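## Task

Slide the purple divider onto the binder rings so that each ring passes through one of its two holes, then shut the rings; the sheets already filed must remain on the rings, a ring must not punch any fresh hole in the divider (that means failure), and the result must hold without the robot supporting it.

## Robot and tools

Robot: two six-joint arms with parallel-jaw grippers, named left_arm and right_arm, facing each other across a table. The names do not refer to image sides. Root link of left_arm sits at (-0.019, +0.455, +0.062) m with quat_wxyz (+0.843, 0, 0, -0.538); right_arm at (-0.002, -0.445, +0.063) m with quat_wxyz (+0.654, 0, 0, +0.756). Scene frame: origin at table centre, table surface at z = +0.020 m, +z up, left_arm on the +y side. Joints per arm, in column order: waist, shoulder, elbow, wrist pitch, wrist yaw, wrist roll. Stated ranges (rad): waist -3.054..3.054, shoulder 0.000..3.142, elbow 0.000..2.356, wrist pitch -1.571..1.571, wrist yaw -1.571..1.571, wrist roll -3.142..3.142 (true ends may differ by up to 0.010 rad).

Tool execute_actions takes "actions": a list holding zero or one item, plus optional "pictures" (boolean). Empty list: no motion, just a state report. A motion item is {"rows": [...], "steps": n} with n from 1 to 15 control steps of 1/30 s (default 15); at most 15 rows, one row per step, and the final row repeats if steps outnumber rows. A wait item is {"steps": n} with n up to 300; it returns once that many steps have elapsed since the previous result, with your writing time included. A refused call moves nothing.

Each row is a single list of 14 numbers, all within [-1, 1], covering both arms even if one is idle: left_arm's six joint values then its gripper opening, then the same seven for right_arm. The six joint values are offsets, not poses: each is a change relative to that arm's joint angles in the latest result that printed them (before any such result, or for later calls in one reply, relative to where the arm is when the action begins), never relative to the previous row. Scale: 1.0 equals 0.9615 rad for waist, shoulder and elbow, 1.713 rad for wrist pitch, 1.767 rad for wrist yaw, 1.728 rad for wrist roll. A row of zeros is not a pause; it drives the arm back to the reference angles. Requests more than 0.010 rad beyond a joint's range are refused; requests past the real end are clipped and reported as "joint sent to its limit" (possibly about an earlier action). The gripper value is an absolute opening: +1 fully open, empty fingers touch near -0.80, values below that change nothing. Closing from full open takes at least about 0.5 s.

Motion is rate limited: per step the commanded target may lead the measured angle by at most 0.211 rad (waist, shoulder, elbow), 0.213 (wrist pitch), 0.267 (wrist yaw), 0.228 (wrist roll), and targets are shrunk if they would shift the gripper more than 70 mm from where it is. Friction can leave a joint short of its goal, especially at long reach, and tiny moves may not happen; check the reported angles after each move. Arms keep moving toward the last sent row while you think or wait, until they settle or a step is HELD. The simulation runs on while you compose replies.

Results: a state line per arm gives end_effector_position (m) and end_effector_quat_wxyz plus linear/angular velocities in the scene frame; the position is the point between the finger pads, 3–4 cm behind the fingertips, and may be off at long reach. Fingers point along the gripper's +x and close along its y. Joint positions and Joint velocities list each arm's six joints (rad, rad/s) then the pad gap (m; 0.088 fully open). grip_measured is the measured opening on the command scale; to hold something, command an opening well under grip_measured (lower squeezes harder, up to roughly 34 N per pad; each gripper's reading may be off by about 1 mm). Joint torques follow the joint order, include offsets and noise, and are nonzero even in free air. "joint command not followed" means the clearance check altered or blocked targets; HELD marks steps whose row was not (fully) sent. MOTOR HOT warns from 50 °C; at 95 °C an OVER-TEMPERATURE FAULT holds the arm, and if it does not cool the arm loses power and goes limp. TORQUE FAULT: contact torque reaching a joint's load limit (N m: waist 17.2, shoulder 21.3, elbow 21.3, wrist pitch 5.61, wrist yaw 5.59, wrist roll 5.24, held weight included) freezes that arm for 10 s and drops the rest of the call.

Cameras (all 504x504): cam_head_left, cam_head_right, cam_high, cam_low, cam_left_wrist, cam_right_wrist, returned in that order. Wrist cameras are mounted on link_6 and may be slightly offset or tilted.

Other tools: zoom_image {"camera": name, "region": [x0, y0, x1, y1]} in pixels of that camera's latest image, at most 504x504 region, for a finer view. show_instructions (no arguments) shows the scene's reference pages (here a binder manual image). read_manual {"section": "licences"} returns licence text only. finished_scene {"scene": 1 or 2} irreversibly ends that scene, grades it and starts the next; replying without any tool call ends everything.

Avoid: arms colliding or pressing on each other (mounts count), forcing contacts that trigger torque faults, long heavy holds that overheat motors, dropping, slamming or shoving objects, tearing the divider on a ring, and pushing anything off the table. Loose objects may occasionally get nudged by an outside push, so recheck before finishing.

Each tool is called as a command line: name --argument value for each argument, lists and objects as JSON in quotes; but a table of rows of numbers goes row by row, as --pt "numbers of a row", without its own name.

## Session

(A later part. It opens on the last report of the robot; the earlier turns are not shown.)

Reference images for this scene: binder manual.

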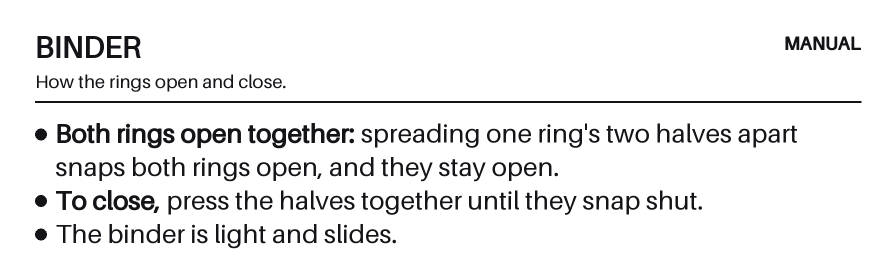

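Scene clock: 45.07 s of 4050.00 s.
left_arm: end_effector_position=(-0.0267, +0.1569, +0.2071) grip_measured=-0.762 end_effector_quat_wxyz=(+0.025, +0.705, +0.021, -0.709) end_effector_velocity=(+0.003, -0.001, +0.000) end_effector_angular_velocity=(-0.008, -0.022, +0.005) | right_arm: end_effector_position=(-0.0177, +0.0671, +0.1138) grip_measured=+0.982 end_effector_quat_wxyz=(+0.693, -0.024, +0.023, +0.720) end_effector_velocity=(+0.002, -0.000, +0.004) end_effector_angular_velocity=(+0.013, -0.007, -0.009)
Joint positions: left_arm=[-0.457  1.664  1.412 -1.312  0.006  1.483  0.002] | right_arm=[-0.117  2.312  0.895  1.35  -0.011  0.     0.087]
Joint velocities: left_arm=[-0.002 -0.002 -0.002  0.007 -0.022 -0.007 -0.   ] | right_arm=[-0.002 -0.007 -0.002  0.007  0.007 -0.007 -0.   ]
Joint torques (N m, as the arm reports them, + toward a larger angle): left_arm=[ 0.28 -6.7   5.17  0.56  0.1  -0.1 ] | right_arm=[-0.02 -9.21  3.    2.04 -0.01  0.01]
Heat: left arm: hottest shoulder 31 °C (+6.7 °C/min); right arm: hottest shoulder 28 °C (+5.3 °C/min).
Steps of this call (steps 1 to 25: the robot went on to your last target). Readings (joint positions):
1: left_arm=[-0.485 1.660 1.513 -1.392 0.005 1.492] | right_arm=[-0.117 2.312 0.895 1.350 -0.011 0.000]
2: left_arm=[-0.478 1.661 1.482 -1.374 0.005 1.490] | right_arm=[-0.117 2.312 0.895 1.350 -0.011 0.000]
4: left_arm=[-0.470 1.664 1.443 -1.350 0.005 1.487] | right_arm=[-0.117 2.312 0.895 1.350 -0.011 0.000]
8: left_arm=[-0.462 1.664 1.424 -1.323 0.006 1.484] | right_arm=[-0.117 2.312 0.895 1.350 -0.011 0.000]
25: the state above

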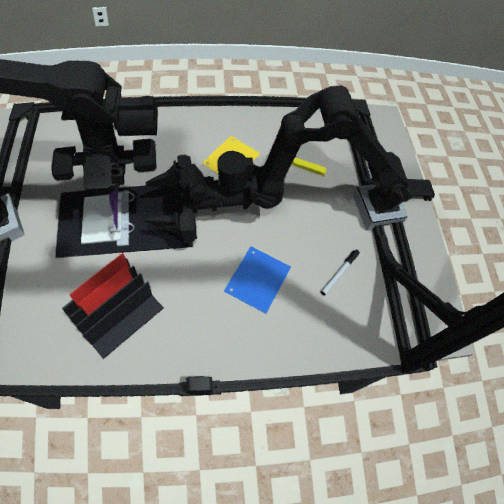

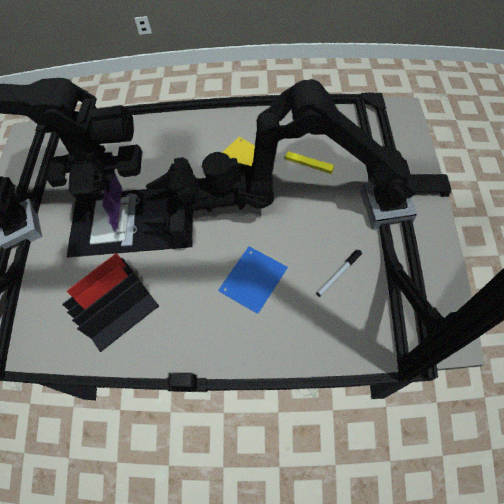

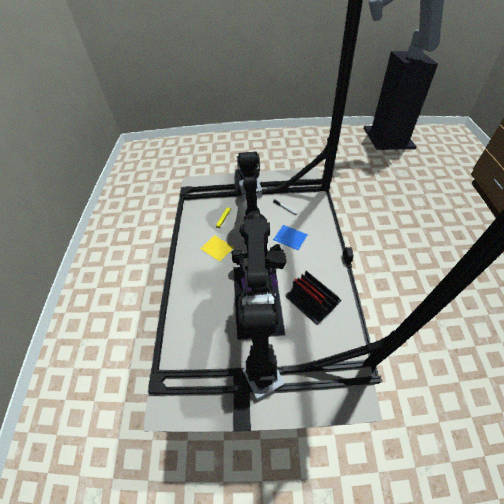

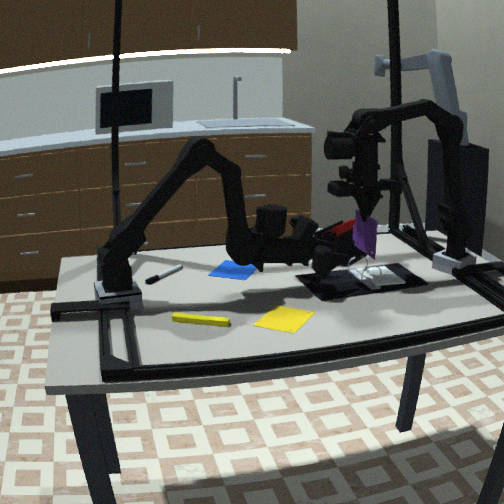

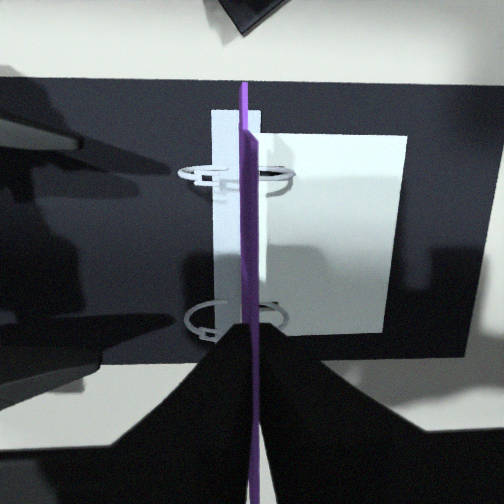

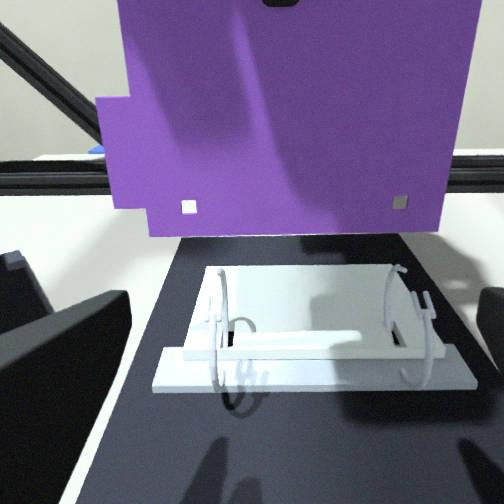

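execute_actions --actions '[{"rows":[[0.034,0,-0.04,0.02,0,0.022,-1,0,0,0,0,0,0,1],[0.034,0,-0.04,0.02,0,0.022,-1,0,0,0,0,0,0,1],[0.034,0,-0.075,0.038,0,0.022,-1,0,0,0,0,0,0,1],[0.034,0,-0.075,0.038,0,0.022,-1,0,0,0,0,0,0,1],[0.034,0,-0.11,0.057,0,0.022,-1,0,0,0,0,0,0,1],[0.034,0,-0.11,0.057,0,0.022,-1,0,0,0,0,0,0,1],[0.034,0,-0.145,0.077,0,0.022,-1,0,0,0,0,0,0,1]]}]' --pictures false

execute_actions --actions '[{"steps":15}]'

zoom_image --camera "cam_right_wrist" --region '[190, 240, 450, 340]'

Scene clock: 48.37 s of 4050.00 s.
left_arm: end_effector_position=(-0.0180, +0.1583, +0.1768) grip_measured=-0.762 end_effector_quat_wxyz=(+0.025, +0.705, +0.018, -0.709) end_effector_velocity=(-0.000, -0.001, -0.011) end_effector_angular_velocity=(-0.007, +0.007, +0.010) | right_arm: end_effector_position=(-0.0177, +0.0670, +0.1137) grip_measured=+0.982 end_effector_quat_wxyz=(+0.693, -0.024, +0.024, +0.720) end_effector_velocity=(+0.000, -0.001, -0.001) end_effector_angular_velocity=(-0.006, -0.022, +0.006)
Joint positions: left_arm=[-0.428  1.664  1.291 -1.188  0.006  1.518  0.002] | right_arm=[-0.117  2.312  0.895  1.35  -0.011  0.     0.087]
Joint velocities: left_arm=[ 0.002  0.002 -0.042  0.051  0.007 -0.007 -0.   ] | right_arm=[-0.002 -0.002 -0.002 -0.007 -0.007 -0.022 -0.   ]
Joint torques (N m, as the arm reports them, + toward a larger angle): left_arm=[ 0.27 -6.27  4.93  0.53  0.06  0.11] | right_arm=[-0.01 -9.13  3.01  2.04 -0.02  0.02]
Heat: left arm: hottest shoulder 31 °C (+6.2 °C/min); right arm: hottest shoulder 29 °C (+6.2 °C/min).
Steps of this call (steps 1 to 15: the robot went on to your last target; steps 16 to 84: nothing new was sent; steps 85 to 99: all 15 steps of this action). Readings (joint positions):
85: left_arm=[-0.455 1.664 1.409 -1.307 0.006 1.486] | right_arm=[-0.117 2.312 0.895 1.350 -0.011 0.000]
86: left_arm=[-0.450 1.664 1.405 -1.300 0.006 1.493] | right_arm=[-0.117 2.312 0.895 1.350 -0.011 0.000]
88: left_arm=[-0.439 1.664 1.388 -1.279 0.006 1.503] | right_arm=[-0.117 2.312 0.895 1.350 -0.011 0.000]
92: left_arm=[-0.429 1.664 1.330 -1.225 0.006 1.513] | right_arm=[-0.117 2.312 0.895 1.350 -0.011 0.000]
99: the state above

Scene clock: 48.87 s of 4050.00 s.
left_arm: end_effector_position=(-0.0179, +0.1583, +0.1755) grip_measured=-0.762 end_effector_quat_wxyz=(+0.025, +0.705, +0.017, -0.709) end_effector_velocity=(+0.003, -0.002, +0.003) end_effector_angular_velocity=(-0.017, -0.022, +0.020) | right_arm: end_effector_position=(-0.0177, +0.0670, +0.1137) grip_measured=+0.982 end_effector_quat_wxyz=(+0.693, -0.024, +0.024, +0.720) end_effector_velocity=(+0.000, -0.000, +0.004) end_effector_angular_velocity=(+0.013, -0.021, +0.006)
Joint positions: left_arm=[-0.427  1.664  1.286 -1.182  0.006  1.518  0.002] | right_arm=[-0.117  2.312  0.895  1.35  -0.011  0.     0.087]
Joint velocities: left_arm=[-0.002 -0.007  0.002  0.007 -0.022 -0.022 -0.   ] | right_arm=[-0.002 -0.007 -0.002  0.007 -0.007 -0.022 -0.   ]
Joint torques (N m, as the arm reports them, + toward a larger angle): left_arm=[ 0.31 -6.26  5.12  0.55  0.08  0.09] | right_arm=[ 0.05 -9.13  2.98  2.02 -0.02  0.01]
Heat: left arm: hottest shoulder 31 °C (+6.1 °C/min); right arm: hottest shoulder 29 °C (+6.1 °C/min).
Steps of this call (steps 1 to 15: the robot went on to your last target). Readings (joint positions):
1: left_arm=[-0.428 1.664 1.290 -1.187 0.006 1.518] | right_arm=[-0.117 2.312 0.895 1.350 -0.011 0.000]
2: left_arm=[-0.428 1.664 1.289 -1.186 0.006 1.518] | right_arm=[-0.117 2.312 0.895 1.350 -0.011 0.000]
4: left_arm=[-0.427 1.664 1.288 -1.184 0.006 1.518] | right_arm=[-0.117 2.312 0.895 1.350 -0.011 0.000]
8: left_arm=[-0.427 1.664 1.286 -1.183 0.006 1.518] | right_arm=[-0.117 2.312 0.895 1.350 -0.011 0.000]
15: the state above
All arms were judged still, so your last target was given up. Only a new action makes them travel on or press farther. Fingers that are still opening or closing keep moving.

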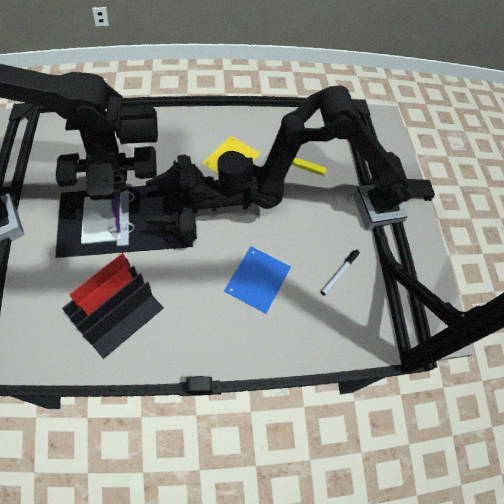

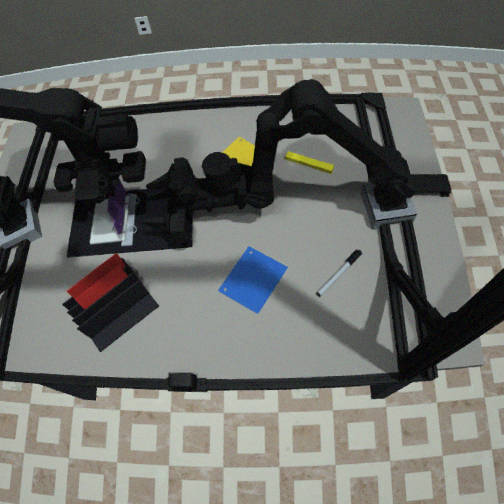

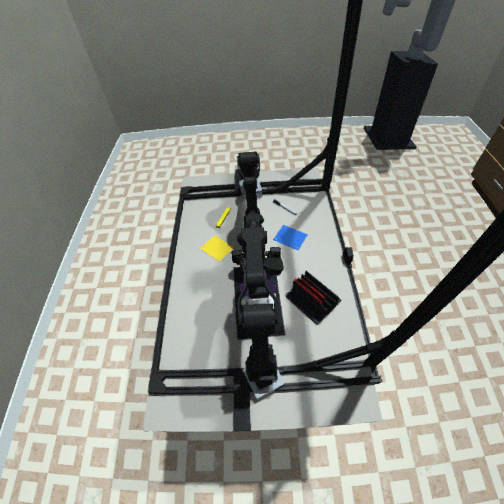

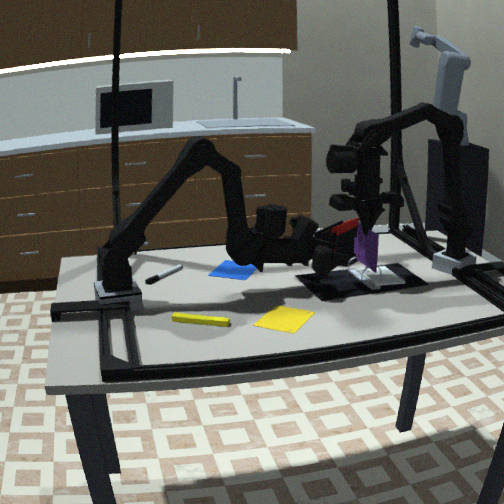

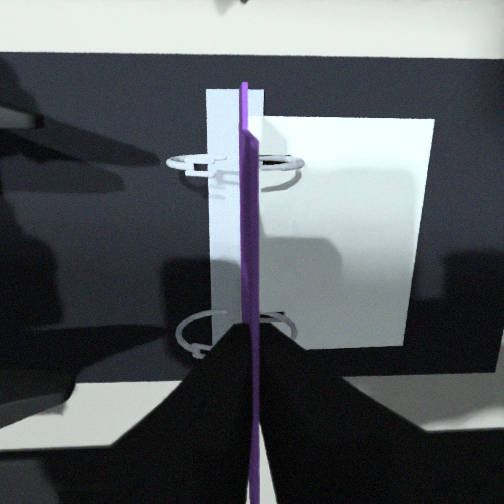

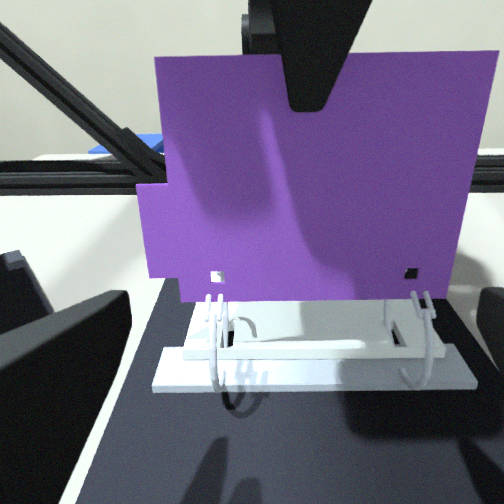

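Region (190, 240, 450, 340) of cam_right_wrist's 504x504 image, scaled by 1.938, with more detail than that image has; it fills the top 194 rows of this view, and the rest is white.

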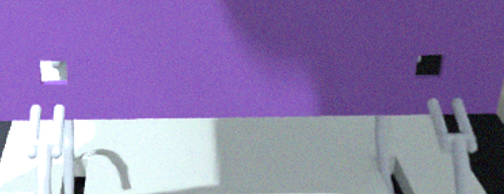

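execute_actions --actions '[{"rows":[[0,0,-0.023,-0.004,0,0,-1,0,0,0,0,0,0,1]]}]'

zoom_image --camera "cam_right_wrist" --region '[190, 240, 450, 340]'

Scene clock: 50.83 s of 4050.00 s.
left_arm: end_effector_position=(-0.0179, +0.1615, +0.1734) grip_measured=-0.762 end_effector_quat_wxyz=(+0.020, +0.705, +0.022, -0.709) end_effector_velocity=(+0.000, +0.007, +0.000) end_effector_angular_velocity=(+0.022, -0.007, +0.020) | right_arm: end_effector_position=(-0.0177, +0.0670, +0.1135) grip_measured=+0.982 end_effector_quat_wxyz=(+0.693, -0.024, +0.024, +0.720) end_effector_velocity=(+0.000, -0.000, +0.001) end_effector_angular_velocity=(-0.002, -0.007, +0.005)
Joint positions: left_arm=[-0.427  1.663  1.277 -1.186  0.006  1.518  0.002] | right_arm=[-0.117  2.312  0.895  1.35  -0.011  0.     0.087]
Joint velocities: left_arm=[-0.002 -0.007 -0.007 -0.022 -0.007 -0.022 -0.   ] | right_arm=[-0.002 -0.007 -0.002 -0.007 -0.007 -0.007 -0.   ]
Joint torques (N m, as the arm reports them, + toward a larger angle): left_arm=[-0.03 -6.25  4.98  0.16  0.06 -0.01] | right_arm=[-0.01 -9.21  2.97  2.05 -0.03  0.02]
Heat: left arm: hottest shoulder 31 °C (+5.9 °C/min); right arm: hottest shoulder 29 °C (+5.9 °C/min).
Steps of this call (steps 1 to 44: nothing new was sent; steps 45 to 59: all 15 steps of this action). Readings (joint positions):
45: left_arm=[-0.427 1.663 1.285 -1.182 0.006 1.518] | right_arm=[-0.117 2.312 0.895 1.350 -0.011 0.000]
46: left_arm=[-0.427 1.663 1.284 -1.182 0.006 1.518] | right_arm=[-0.117 2.312 0.895 1.350 -0.011 0.000]
48: left_arm=[-0.427 1.663 1.281 -1.183 0.006 1.518] | right_arm=[-0.117 2.312 0.895 1.350 -0.011 0.000]
52: left_arm=[-0.427 1.663 1.278 -1.186 0.006 1.518] | right_arm=[-0.117 2.312 0.895 1.350 -0.011 0.000]
59: the state above

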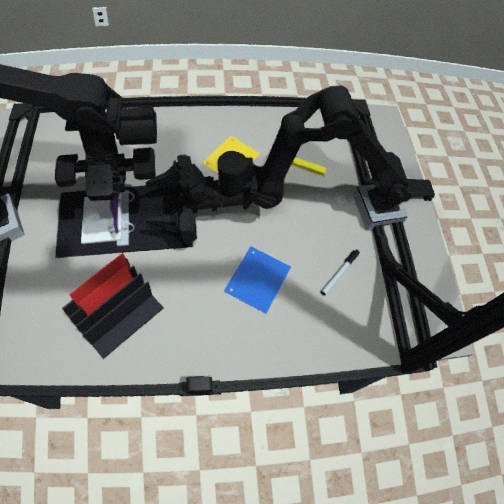

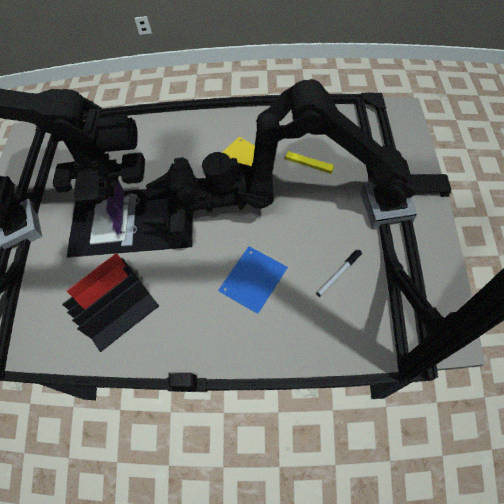

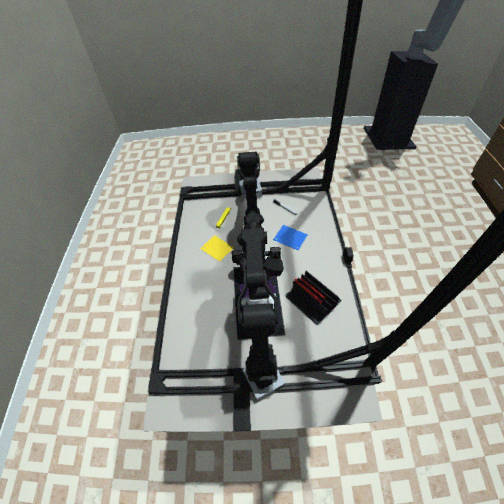

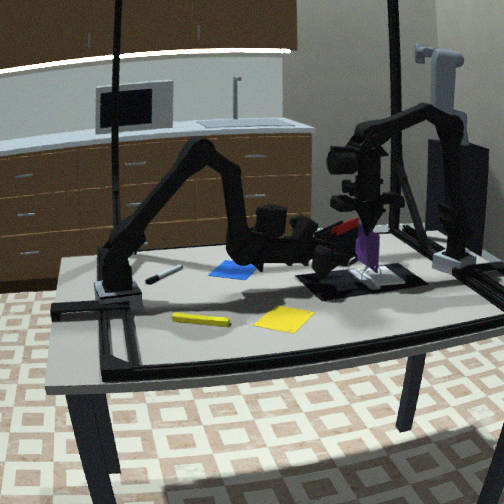

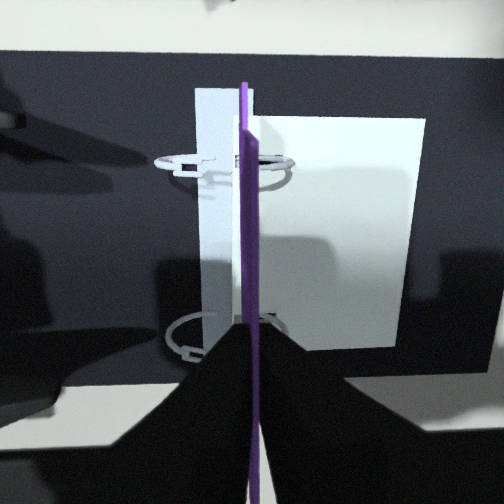

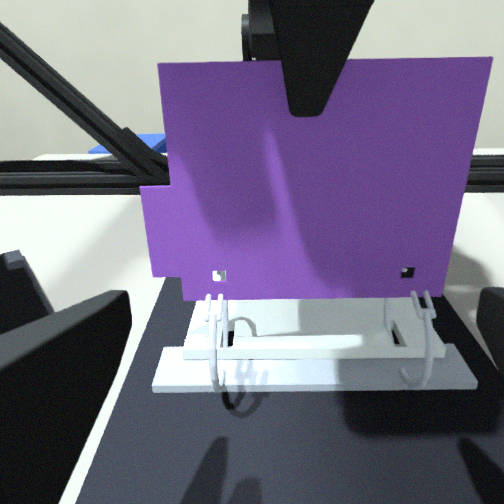

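Region (190, 240, 450, 340) of cam_right_wrist's 504x504 image, scaled by 1.938, with more detail than that image has; it fills the top 194 rows of this view, and the rest is white.

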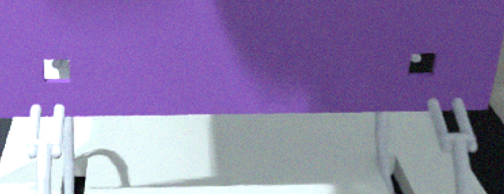

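execute_actions --actions '[{"rows":[[0,0,0,-0.005,0,0,-1,0,0,0,0,0,0,1],[0,0,0,-0.005,0,0,-1,0,0,0,0,0,0,1],[0,0,0,-0.008,0,0,-1,0,0,0,0,0,0,1],[0,0,0,-0.008,0,0,-1,0,0,0,0,0,0,1],[0,0,0,-0.011,0,0,-1,0,0,0,0,0,0,1]]}]'

zoom_image --camera "cam_right_wrist" --region '[190, 240, 450, 340]'

Scene clock: 54.20 s of 4050.00 s.
left_arm: end_effector_position=(-0.0179, +0.1650, +0.1733) grip_measured=-0.762 end_effector_quat_wxyz=(+0.015, +0.705, +0.027, -0.709) end_effector_velocity=(+0.003, +0.002, +0.000) end_effector_angular_velocity=(+0.008, -0.022, +0.004) | right_arm: end_effector_position=(-0.0177, +0.0670, +0.1135) grip_measured=+0.982 end_effector_quat_wxyz=(+0.693, -0.024, +0.024, +0.720) end_effector_velocity=(+0.000, -0.002, -0.003) end_effector_angular_velocity=(-0.011, -0.022, +0.006)
Joint positions: left_arm=[-0.427  1.663  1.277 -1.202  0.006  1.518  0.002] | right_arm=[-0.117  2.312  0.895  1.35  -0.011  0.     0.087]
Joint velocities: left_arm=[-0.002 -0.002 -0.002 -0.007 -0.022 -0.007 -0.   ] | right_arm=[-0.002 -0.002 -0.007 -0.007 -0.007 -0.022 -0.   ]
Joint torques (N m, as the arm reports them, + toward a larger angle): left_arm=[-0.01 -6.21  6.8   0.11  0.07  0.  ] | right_arm=[-0.03 -9.17  2.96  2.04 -0.03  0.01]
Heat: left arm: hottest shoulder 31 °C (+5.5 °C/min); right arm: hottest shoulder 30 °C (+6.6 °C/min).
Steps of this call (steps 1 to 15: the robot went on to your last target; steps 16 to 86: nothing new was sent; steps 87 to 101: all 15 steps of this action). Readings (joint positions):
87: left_arm=[-0.427 1.663 1.277 -1.187 0.006 1.518] | right_arm=[-0.117 2.312 0.895 1.350 -0.011 0.000]
88: left_arm=[-0.427 1.663 1.277 -1.188 0.006 1.518] | right_arm=[-0.117 2.312 0.895 1.350 -0.011 0.000]
90: left_arm=[-0.427 1.663 1.277 -1.192 0.006 1.518] | right_arm=[-0.117 2.312 0.895 1.350 -0.011 0.000]
94: left_arm=[-0.427 1.663 1.277 -1.199 0.006 1.518] | right_arm=[-0.117 2.312 0.895 1.350 -0.011 0.000]
101: the state above

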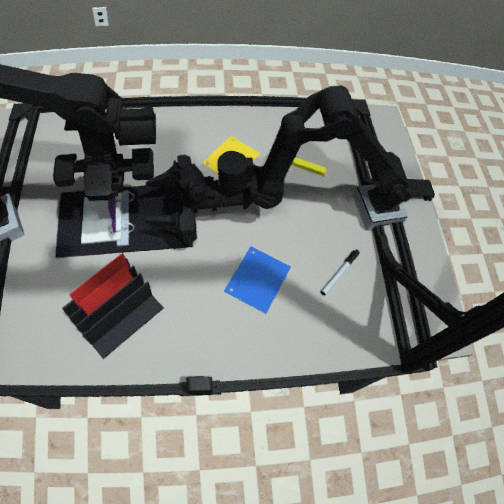

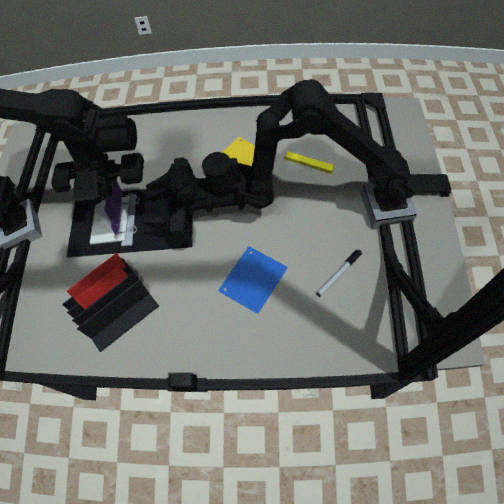

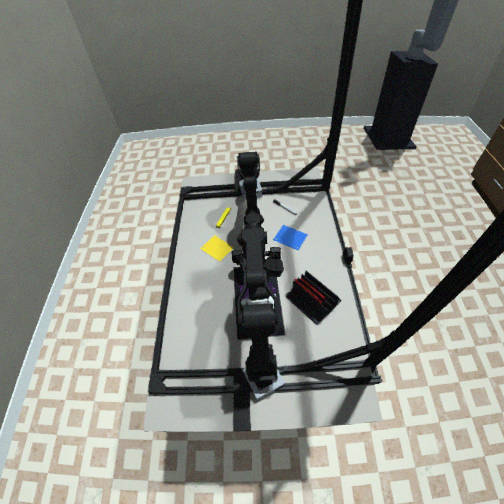

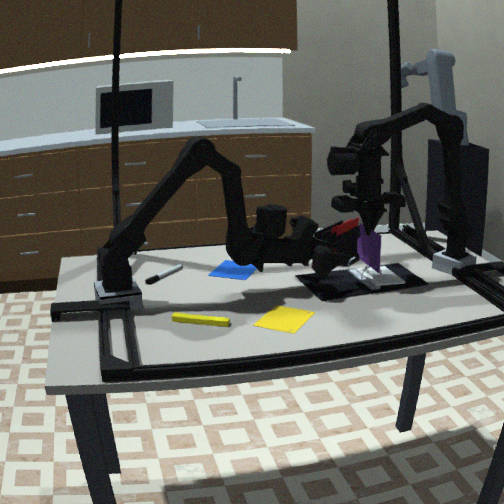

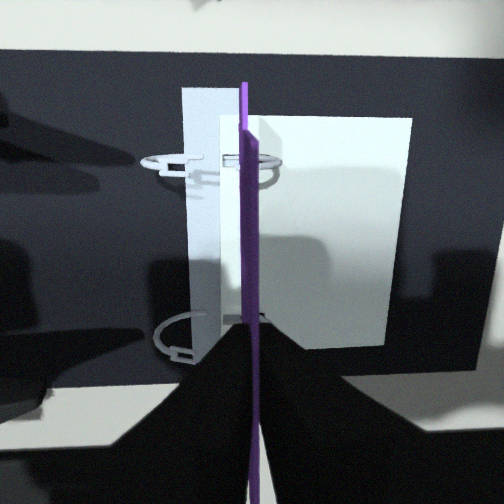

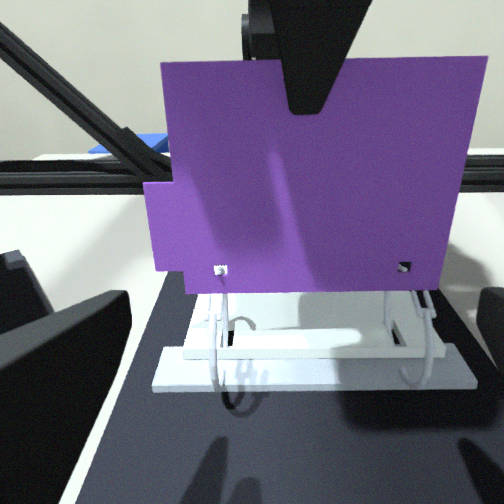

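Region (190, 240, 450, 340) of cam_right_wrist's 504x504 image, scaled by 1.938, with more detail than that image has; it fills the top 194 rows of this view, and the rest is white.

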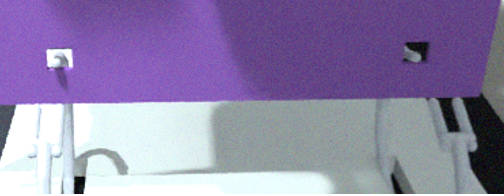

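execute_actions --actions '[{"rows":[[0,0,-0.029,-0.003,0,0,-1,0,0,0,0,0,0,1]]}]'

execute_actions --actions '[{"rows":[[0,0,0,0,0,0,-0.6,0,0,0,0,0,0,1],[0,0,0,0,0,0,-0.6,0,0,0,0,0,0,1],[0,0,0,-0.01,0,0,-0.6,0,0,0,0,0,0,1],[0,0,0,-0.02,0,0,-0.6,0,0,0,0,0,0,1],[0,0,-0.01,-0.03,0,0,-0.5,0,0,0,0,0,0,1],[0,0,-0.02,-0.04,0,0,-0.5,0,0,0,0,0,0,1],[0,0,-0.03,-0.05,0,0,-0.4,0,0,0,0,0,0,1],[0,0,-0.04,-0.06,0,0,-0.4,0,0,0,0,0,0,1],[0,0,-0.05,-0.07,0,0,-0.3,0,0,0,0,0,0,1]]}]'

Scene clock: 56.70 s of 4050.00 s.
left_arm: end_effector_position=(-0.0179, +0.1692, +0.1699) grip_measured=-0.762 end_effector_quat_wxyz=(+0.009, +0.705, +0.033, -0.708) end_effector_velocity=(-0.001, +0.004, -0.001) end_effector_angular_velocity=(+0.012, -0.007, -0.015) | right_arm: end_effector_position=(-0.0177, +0.0670, +0.1135) grip_measured=+0.982 end_effector_quat_wxyz=(+0.693, -0.024, +0.024, +0.720) end_effector_velocity=(+0.003, -0.002, -0.003) end_effector_angular_velocity=(-0.013, +0.007, -0.001)
Joint positions: left_arm=[-0.427  1.663  1.263 -1.205  0.006  1.518  0.002] | right_arm=[-0.117  2.312  0.895  1.35  -0.011  0.     0.087]
Joint velocities: left_arm=[-0.007 -0.002 -0.007 -0.007 -0.007  0.007  0.   ] | right_arm=[-0.007 -0.002 -0.007 -0.007 -0.007  0.007  0.   ]
Joint torques (N m, as the arm reports them, + toward a larger angle): left_arm=[ 0.01 -6.22  5.09  0.1   0.07  0.  ] | right_arm=[ 0.   -9.22  3.03  2.02 -0.04  0.01]
Heat: left arm: hottest shoulder 31 °C (+5.3 °C/min); right arm: hottest shoulder 30 °C (+6.3 °C/min).
Steps of this call (steps 1 to 15: the robot went on to your last target; steps 16 to 60: nothing new was sent; steps 61 to 75: all 15 steps of this action). Readings (joint positions):
61: left_arm=[-0.427 1.663 1.277 -1.202 0.006 1.518] | right_arm=[-0.117 2.312 0.895 1.350 -0.011 0.000]
62: left_arm=[-0.427 1.663 1.276 -1.202 0.006 1.518] | right_arm=[-0.117 2.312 0.895 1.350 -0.011 0.000]
64: left_arm=[-0.427 1.663 1.272 -1.204 0.006 1.518] | right_arm=[-0.117 2.312 0.895 1.350 -0.011 0.000]
68: left_arm=[-0.427 1.663 1.265 -1.205 0.006 1.518] | right_arm=[-0.117 2.312 0.895 1.350 -0.011 0.000]
75: the state above

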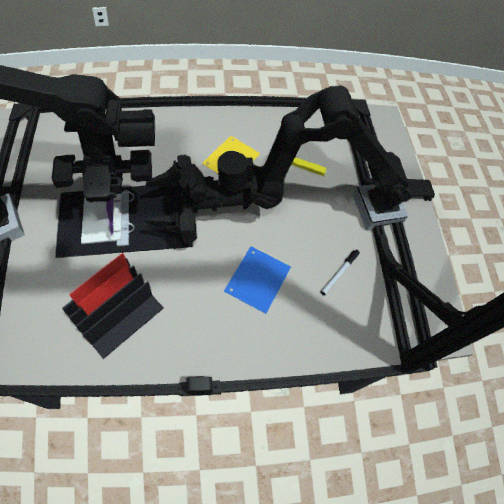

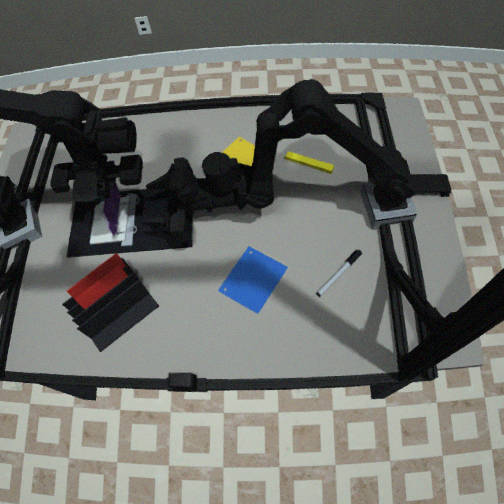

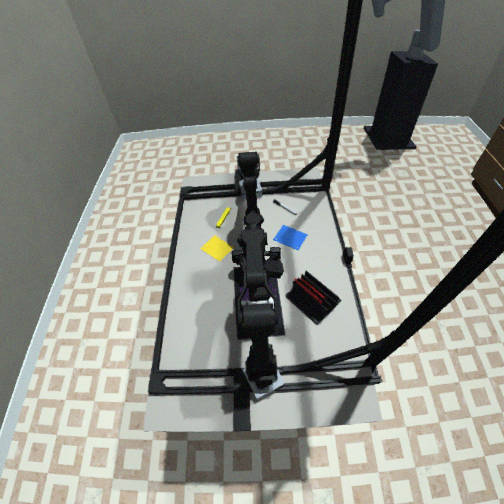

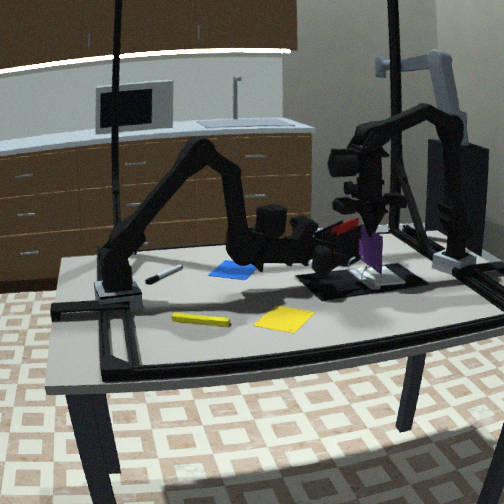

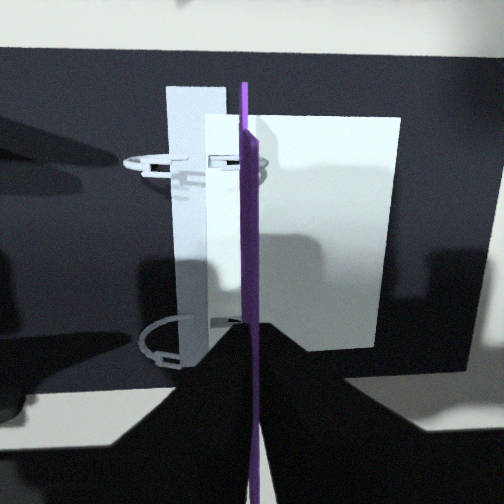

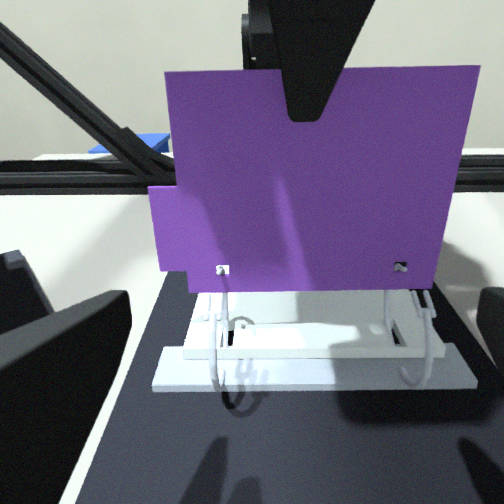

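Scene clock: 57.20 s of 4050.00 s.
left_arm: end_effector_position=(-0.0182, +0.2014, +0.1650) grip_measured=-0.337 end_effector_quat_wxyz=(-0.041, +0.703, +0.083, -0.705) end_effector_velocity=(+0.000, +0.017, -0.001) end_effector_angular_velocity=(+0.066, -0.008, +0.003) | right_arm: end_effector_position=(-0.0177, +0.0670, +0.1135) grip_measured=+0.982 end_effector_quat_wxyz=(+0.693, -0.024, +0.024, +0.720) end_effector_velocity=(+0.002, -0.001, -0.001) end_effector_angular_velocity=(-0.007, -0.008, -0.009)
Joint positions: left_arm=[-0.427  1.663  1.23  -1.314  0.006  1.518  0.022] | right_arm=[-0.117  2.312  0.895  1.35  -0.011  0.     0.087]
Joint velocities: left_arm=[-0.002 -0.007 -0.022 -0.051 -0.007 -0.007  0.014] | right_arm=[-0.002 -0.002 -0.002 -0.007  0.007 -0.007 -0.   ]
Joint torques (N m, as the arm reports them, + toward a larger angle): left_arm=[-0.02 -5.82  4.95 -0.07  0.07  0.01] | right_arm=[ 0.08 -9.22  2.99  2.03  0.    0.03]
Heat: left arm: hottest shoulder 31 °C (+5.2 °C/min); right arm: hottest shoulder 30 °C (+6.3 °C/min).
Steps of this call (steps 1 to 15: all 15 steps of this action). Readings (joint positions):
1: left_arm=[-0.427 1.663 1.263 -1.205 0.006 1.518] | right_arm=[-0.117 2.312 0.895 1.350 -0.011 0.000]
2: left_arm=[-0.427 1.663 1.263 -1.205 0.006 1.518] | right_arm=[-0.117 2.312 0.895 1.350 -0.011 0.000]
4: left_arm=[-0.427 1.663 1.263 -1.210 0.006 1.518] | right_arm=[-0.117 2.312 0.895 1.350 -0.011 0.000]
8: left_arm=[-0.427 1.663 1.259 -1.256 0.006 1.518] | right_arm=[-0.117 2.312 0.895 1.350 -0.011 0.000]
15: the state above

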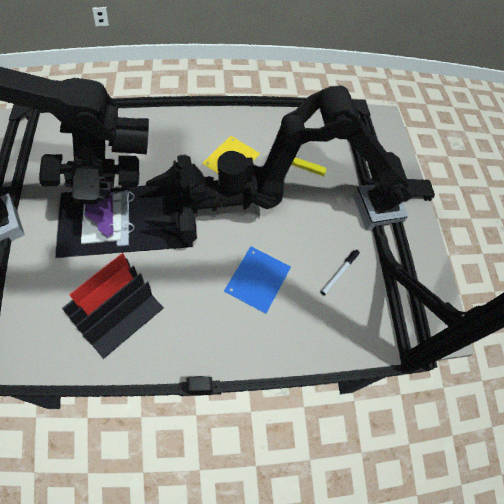

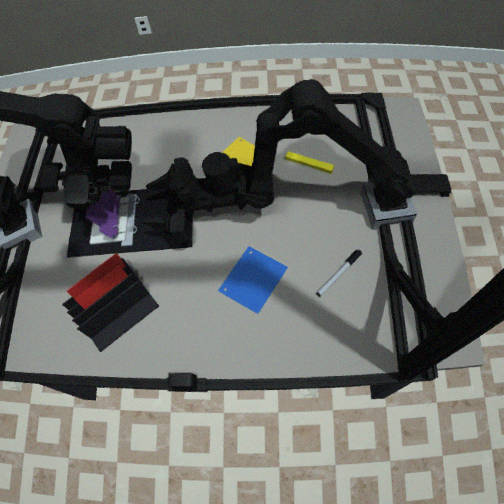

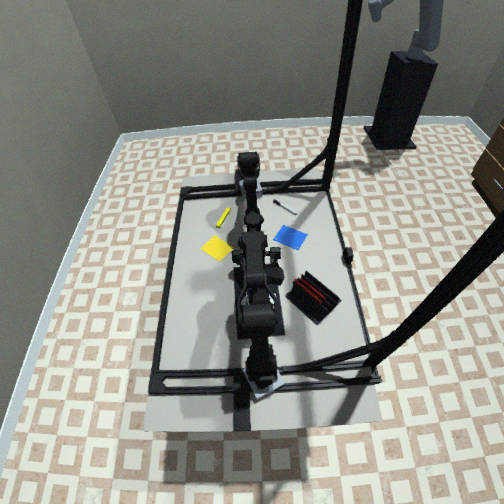

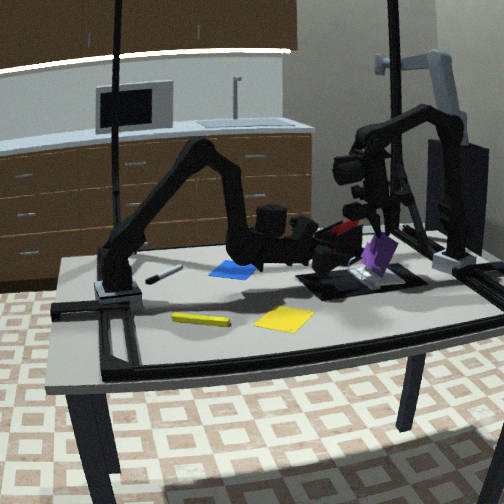

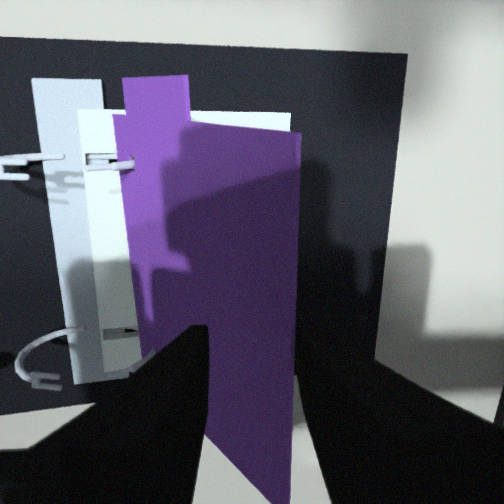

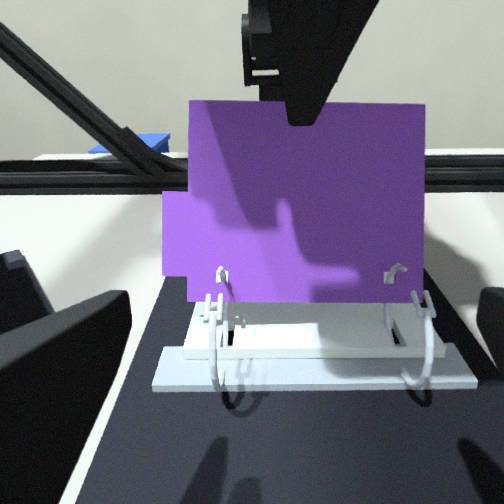

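execute_actions --actions '[{"rows":[[0,0,0,0,0,0,1,-0.6,0,0,0,0,0,1]]}]' --pictures false

execute_actions --actions '[{"rows":[[0.162,0,0,0.11,0,0.089,1,0,0,0,0,0,0,1],[0.162,0,0,0.11,0,0.089,1,0,0,0,0,0,0,1],[0.162,0,0,0.11,0,0.089,1,0,0,0,0,0,0,1],[0.162,0,0,0.11,0,0.089,1,0,0,0,0,0,0,1],[0.162,0,0,0.11,0,0.089,1,0,0,0,0,0,0,1],[0.162,0.05,-0.065,0.17,0,0.089,1,0,0,0,0,0,0,1],[0.162,0.05,-0.065,0.17,0,0.089,1,0,0,0,0,0,0,1],[0.162,0.05,-0.065,0.17,0,0.089,1,0,0,0,0,0,0,1],[0.162,0.1,-0.13,0.23,0,0.089,1,0,0,0,0,0,0,1],[0.162,0.1,-0.13,0.23,0,0.089,1,0,0,0,0,0,0,1],[0.162,0.1,-0.13,0.23,0,0.089,1,0,0,0,0,0,0,1],[0.162,0.148,-0.19,0.284,0,0.089,1,0,0,0,0,0,0,1]]}]' --pictures false

execute_actions --actions '[{"steps":15}]'

Scene clock: 62.07 s of 4050.00 s.
left_arm: end_effector_position=(-0.0182, +0.2026, +0.1646) grip_measured=+0.995 end_effector_quat_wxyz=(-0.043, +0.703, +0.085, -0.704) end_effector_velocity=(+0.000, +0.002, +0.001) end_effector_angular_velocity=(+0.003, -0.009, +0.003) | right_arm: end_effector_position=(+0.2025, +0.0247, +0.1133) grip_measured=+0.982 end_effector_quat_wxyz=(+0.832, -0.018, +0.029, +0.553) end_effector_velocity=(+0.450, -0.196, -0.004) end_effector_angular_velocity=(-0.028, -0.011, -0.951)
Joint positions: left_arm=[-0.427  1.663  1.228 -1.316  0.006  1.518  0.088] | right_arm=[-0.56   2.313  0.895  1.35  -0.017  0.     0.087]
Joint velocities: left_arm=[-0.002 -0.007 -0.002 -0.007 -0.007 -0.007  0.009] | right_arm=[-0.96  -0.002 -0.002 -0.022 -0.007 -0.022 -0.   ]
Joint torques (N m, as the arm reports them, + toward a larger angle): left_arm=[ 0.03 -5.82  6.66  0.16  0.06  0.02] | right_arm=[-0.51 -9.21  3.02  2.05  0.13  0.  ]
Heat: left arm: hottest shoulder 31 °C (+5.1 °C/min); right arm: hottest shoulder 31 °C (+6.1 °C/min).
Steps of this call (steps 1 to 15: the robot went on to your last target; steps 16 to 90: nothing new was sent; then 1.37 s passed at rest; steps 91 to 105: all 15 steps of this action). Readings (joint positions):
91: left_arm=[-0.427 1.663 1.228 -1.322 0.006 1.518] | right_arm=[-0.122 2.313 0.895 1.350 -0.016 0.000]
92: left_arm=[-0.427 1.663 1.228 -1.322 0.006 1.518] | right_arm=[-0.140 2.313 0.895 1.350 -0.019 0.000]
94: left_arm=[-0.427 1.663 1.228 -1.320 0.006 1.518] | right_arm=[-0.200 2.313 0.895 1.350 -0.019 0.000]
98: left_arm=[-0.427 1.663 1.228 -1.318 0.006 1.518] | right_arm=[-0.336 2.313 0.895 1.350 -0.017 0.000]
105: the state above

Scene clock: 62.57 s of 4050.00 s.
left_arm: end_effector_position=(+0.0273, +0.1578, +0.0999) grip_measured=+1.000 end_effector_quat_wxyz=(+0.023, +0.705, +0.021, -0.709) end_effector_velocity=(-0.004, +0.076, -0.215) end_effector_angular_velocity=(+0.423, +0.060, +0.015) | right_arm: end_effector_position=(+0.2021, +0.0249, +0.1133) grip_measured=+0.982 end_effector_quat_wxyz=(+0.833, -0.018, +0.029, +0.553) end_effector_velocity=(+0.000, -0.000, +0.001) end_effector_angular_velocity=(-0.011, -0.019, +0.006)
Joint positions: left_arm=[-0.276  1.768  1.093 -0.893  0.006  1.666  0.088] | right_arm=[-0.558  2.313  0.895  1.35  -0.014  0.     0.087]
Joint velocities: left_arm=[ 0.022  0.413 -0.432  0.418 -0.007  0.007  0.   ] | right_arm=[-0.002 -0.007 -0.002 -0.007 -0.007 -0.022 -0.   ]
Joint torques (N m, as the arm reports them, + toward a larger angle): left_arm=[ 0.12 -6.5   5.63  0.56  0.06  0.13] | right_arm=[-0.25 -9.18  3.01  2.04 -0.11  0.03]
Heat: left arm: hottest shoulder 31 °C (+5.0 °C/min); right arm: hottest shoulder 31 °C (+6.0 °C/min).
Steps of this call (steps 1 to 15: all 15 steps of this action). Readings (joint positions):
1: left_arm=[-0.418 1.663 1.227 -1.298 0.011 1.544] | right_arm=[-0.586 2.313 0.895 1.350 -0.009 0.000]
2: left_arm=[-0.391 1.663 1.227 -1.252 0.014 1.575] | right_arm=[-0.597 2.313 0.895 1.350 -0.006 0.000]
4: left_arm=[-0.332 1.663 1.227 -1.189 0.008 1.613] | right_arm=[-0.591 2.313 0.895 1.350 -0.007 0.000]
8: left_arm=[-0.286 1.671 1.210 -1.095 0.006 1.650] | right_arm=[-0.561 2.313 0.895 1.350 -0.014 0.000]
15: the state above

Scene clock: 63.07 s of 4050.00 s.
left_arm: end_effector_position=(+0.0279, +0.1579, +0.0854) grip_measured=+1.000 end_effector_quat_wxyz=(+0.023, +0.705, +0.020, -0.709) end_effector_velocity=(-0.001, +0.006, -0.002) end_effector_angular_velocity=(+0.018, -0.004, +0.005) | right_arm: end_effector_position=(+0.2021, +0.0249, +0.1133) grip_measured=+0.982 end_effector_quat_wxyz=(+0.833, -0.018, +0.029, +0.553) end_effector_velocity=(-0.002, +0.000, -0.001) end_effector_angular_velocity=(-0.009, -0.002, +0.020)
Joint positions: left_arm=[-0.274  1.791  1.058 -0.833  0.006  1.669  0.088] | right_arm=[-0.558  2.313  0.895  1.35  -0.014  0.     0.087]
Joint velocities: left_arm=[-0.002 -0.002 -0.012 -0.007 -0.007 -0.007  0.   ] | right_arm=[-0.002 -0.002 -0.002 -0.007 -0.022 -0.007 -0.   ]
Joint torques (N m, as the arm reports them, + toward a larger angle): left_arm=[ 0.33 -5.2   4.42  0.53  0.05  0.1 ] | right_arm=[-0.19 -9.19  2.93  2.04 -0.12  0.  ]
Heat: left arm: hottest shoulder 31 °C (+5.1 °C/min); right arm: hottest shoulder 31 °C (+6.1 °C/min).
Steps of this call (steps 1 to 15: the robot went on to your last target). Readings (joint positions):
1: left_arm=[-0.276 1.779 1.080 -0.881 0.006 1.667] | right_arm=[-0.558 2.313 0.895 1.350 -0.014 0.000]
2: left_arm=[-0.276 1.786 1.070 -0.871 0.006 1.668] | right_arm=[-0.558 2.313 0.895 1.350 -0.014 0.000]
4: left_arm=[-0.275 1.791 1.062 -0.854 0.006 1.669] | right_arm=[-0.558 2.313 0.895 1.350 -0.014 0.000]
8: left_arm=[-0.275 1.791 1.061 -0.838 0.006 1.669] | right_arm=[-0.558 2.313 0.895 1.350 -0.014 0.000]
15: the state above

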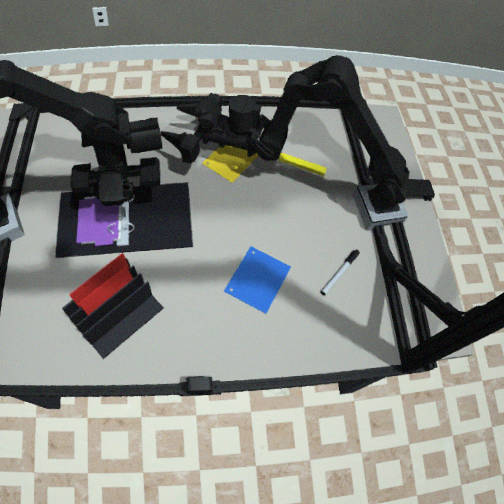

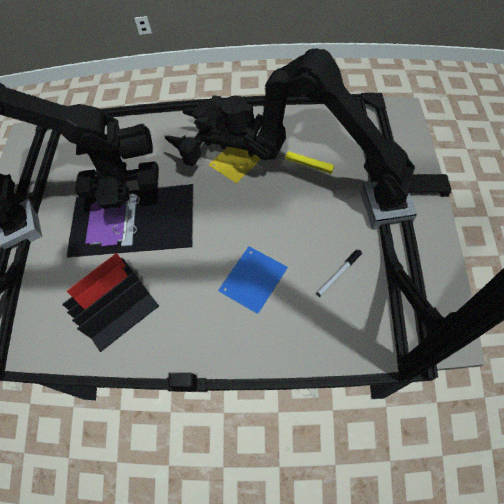

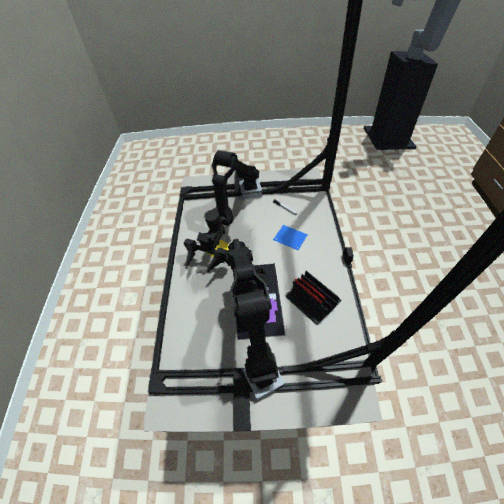

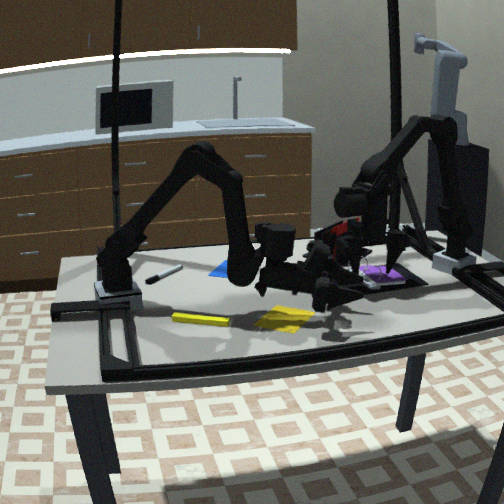

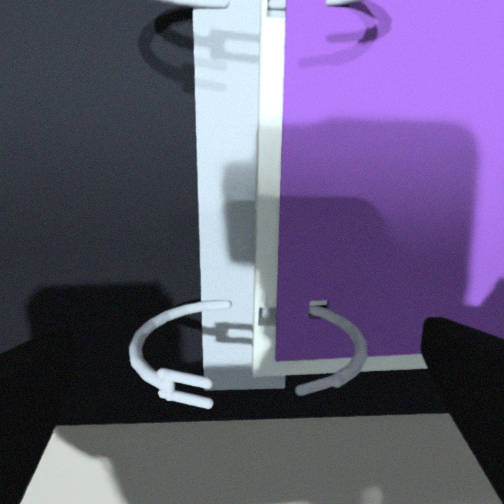

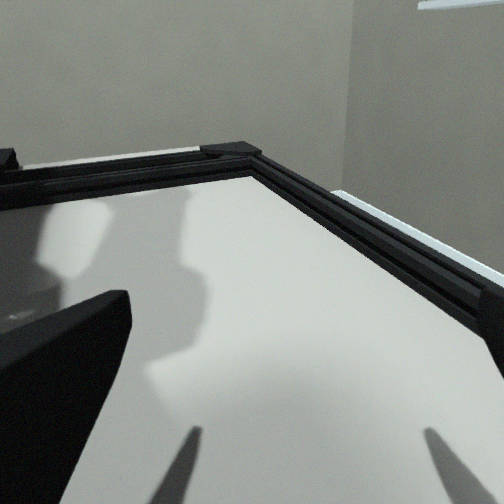

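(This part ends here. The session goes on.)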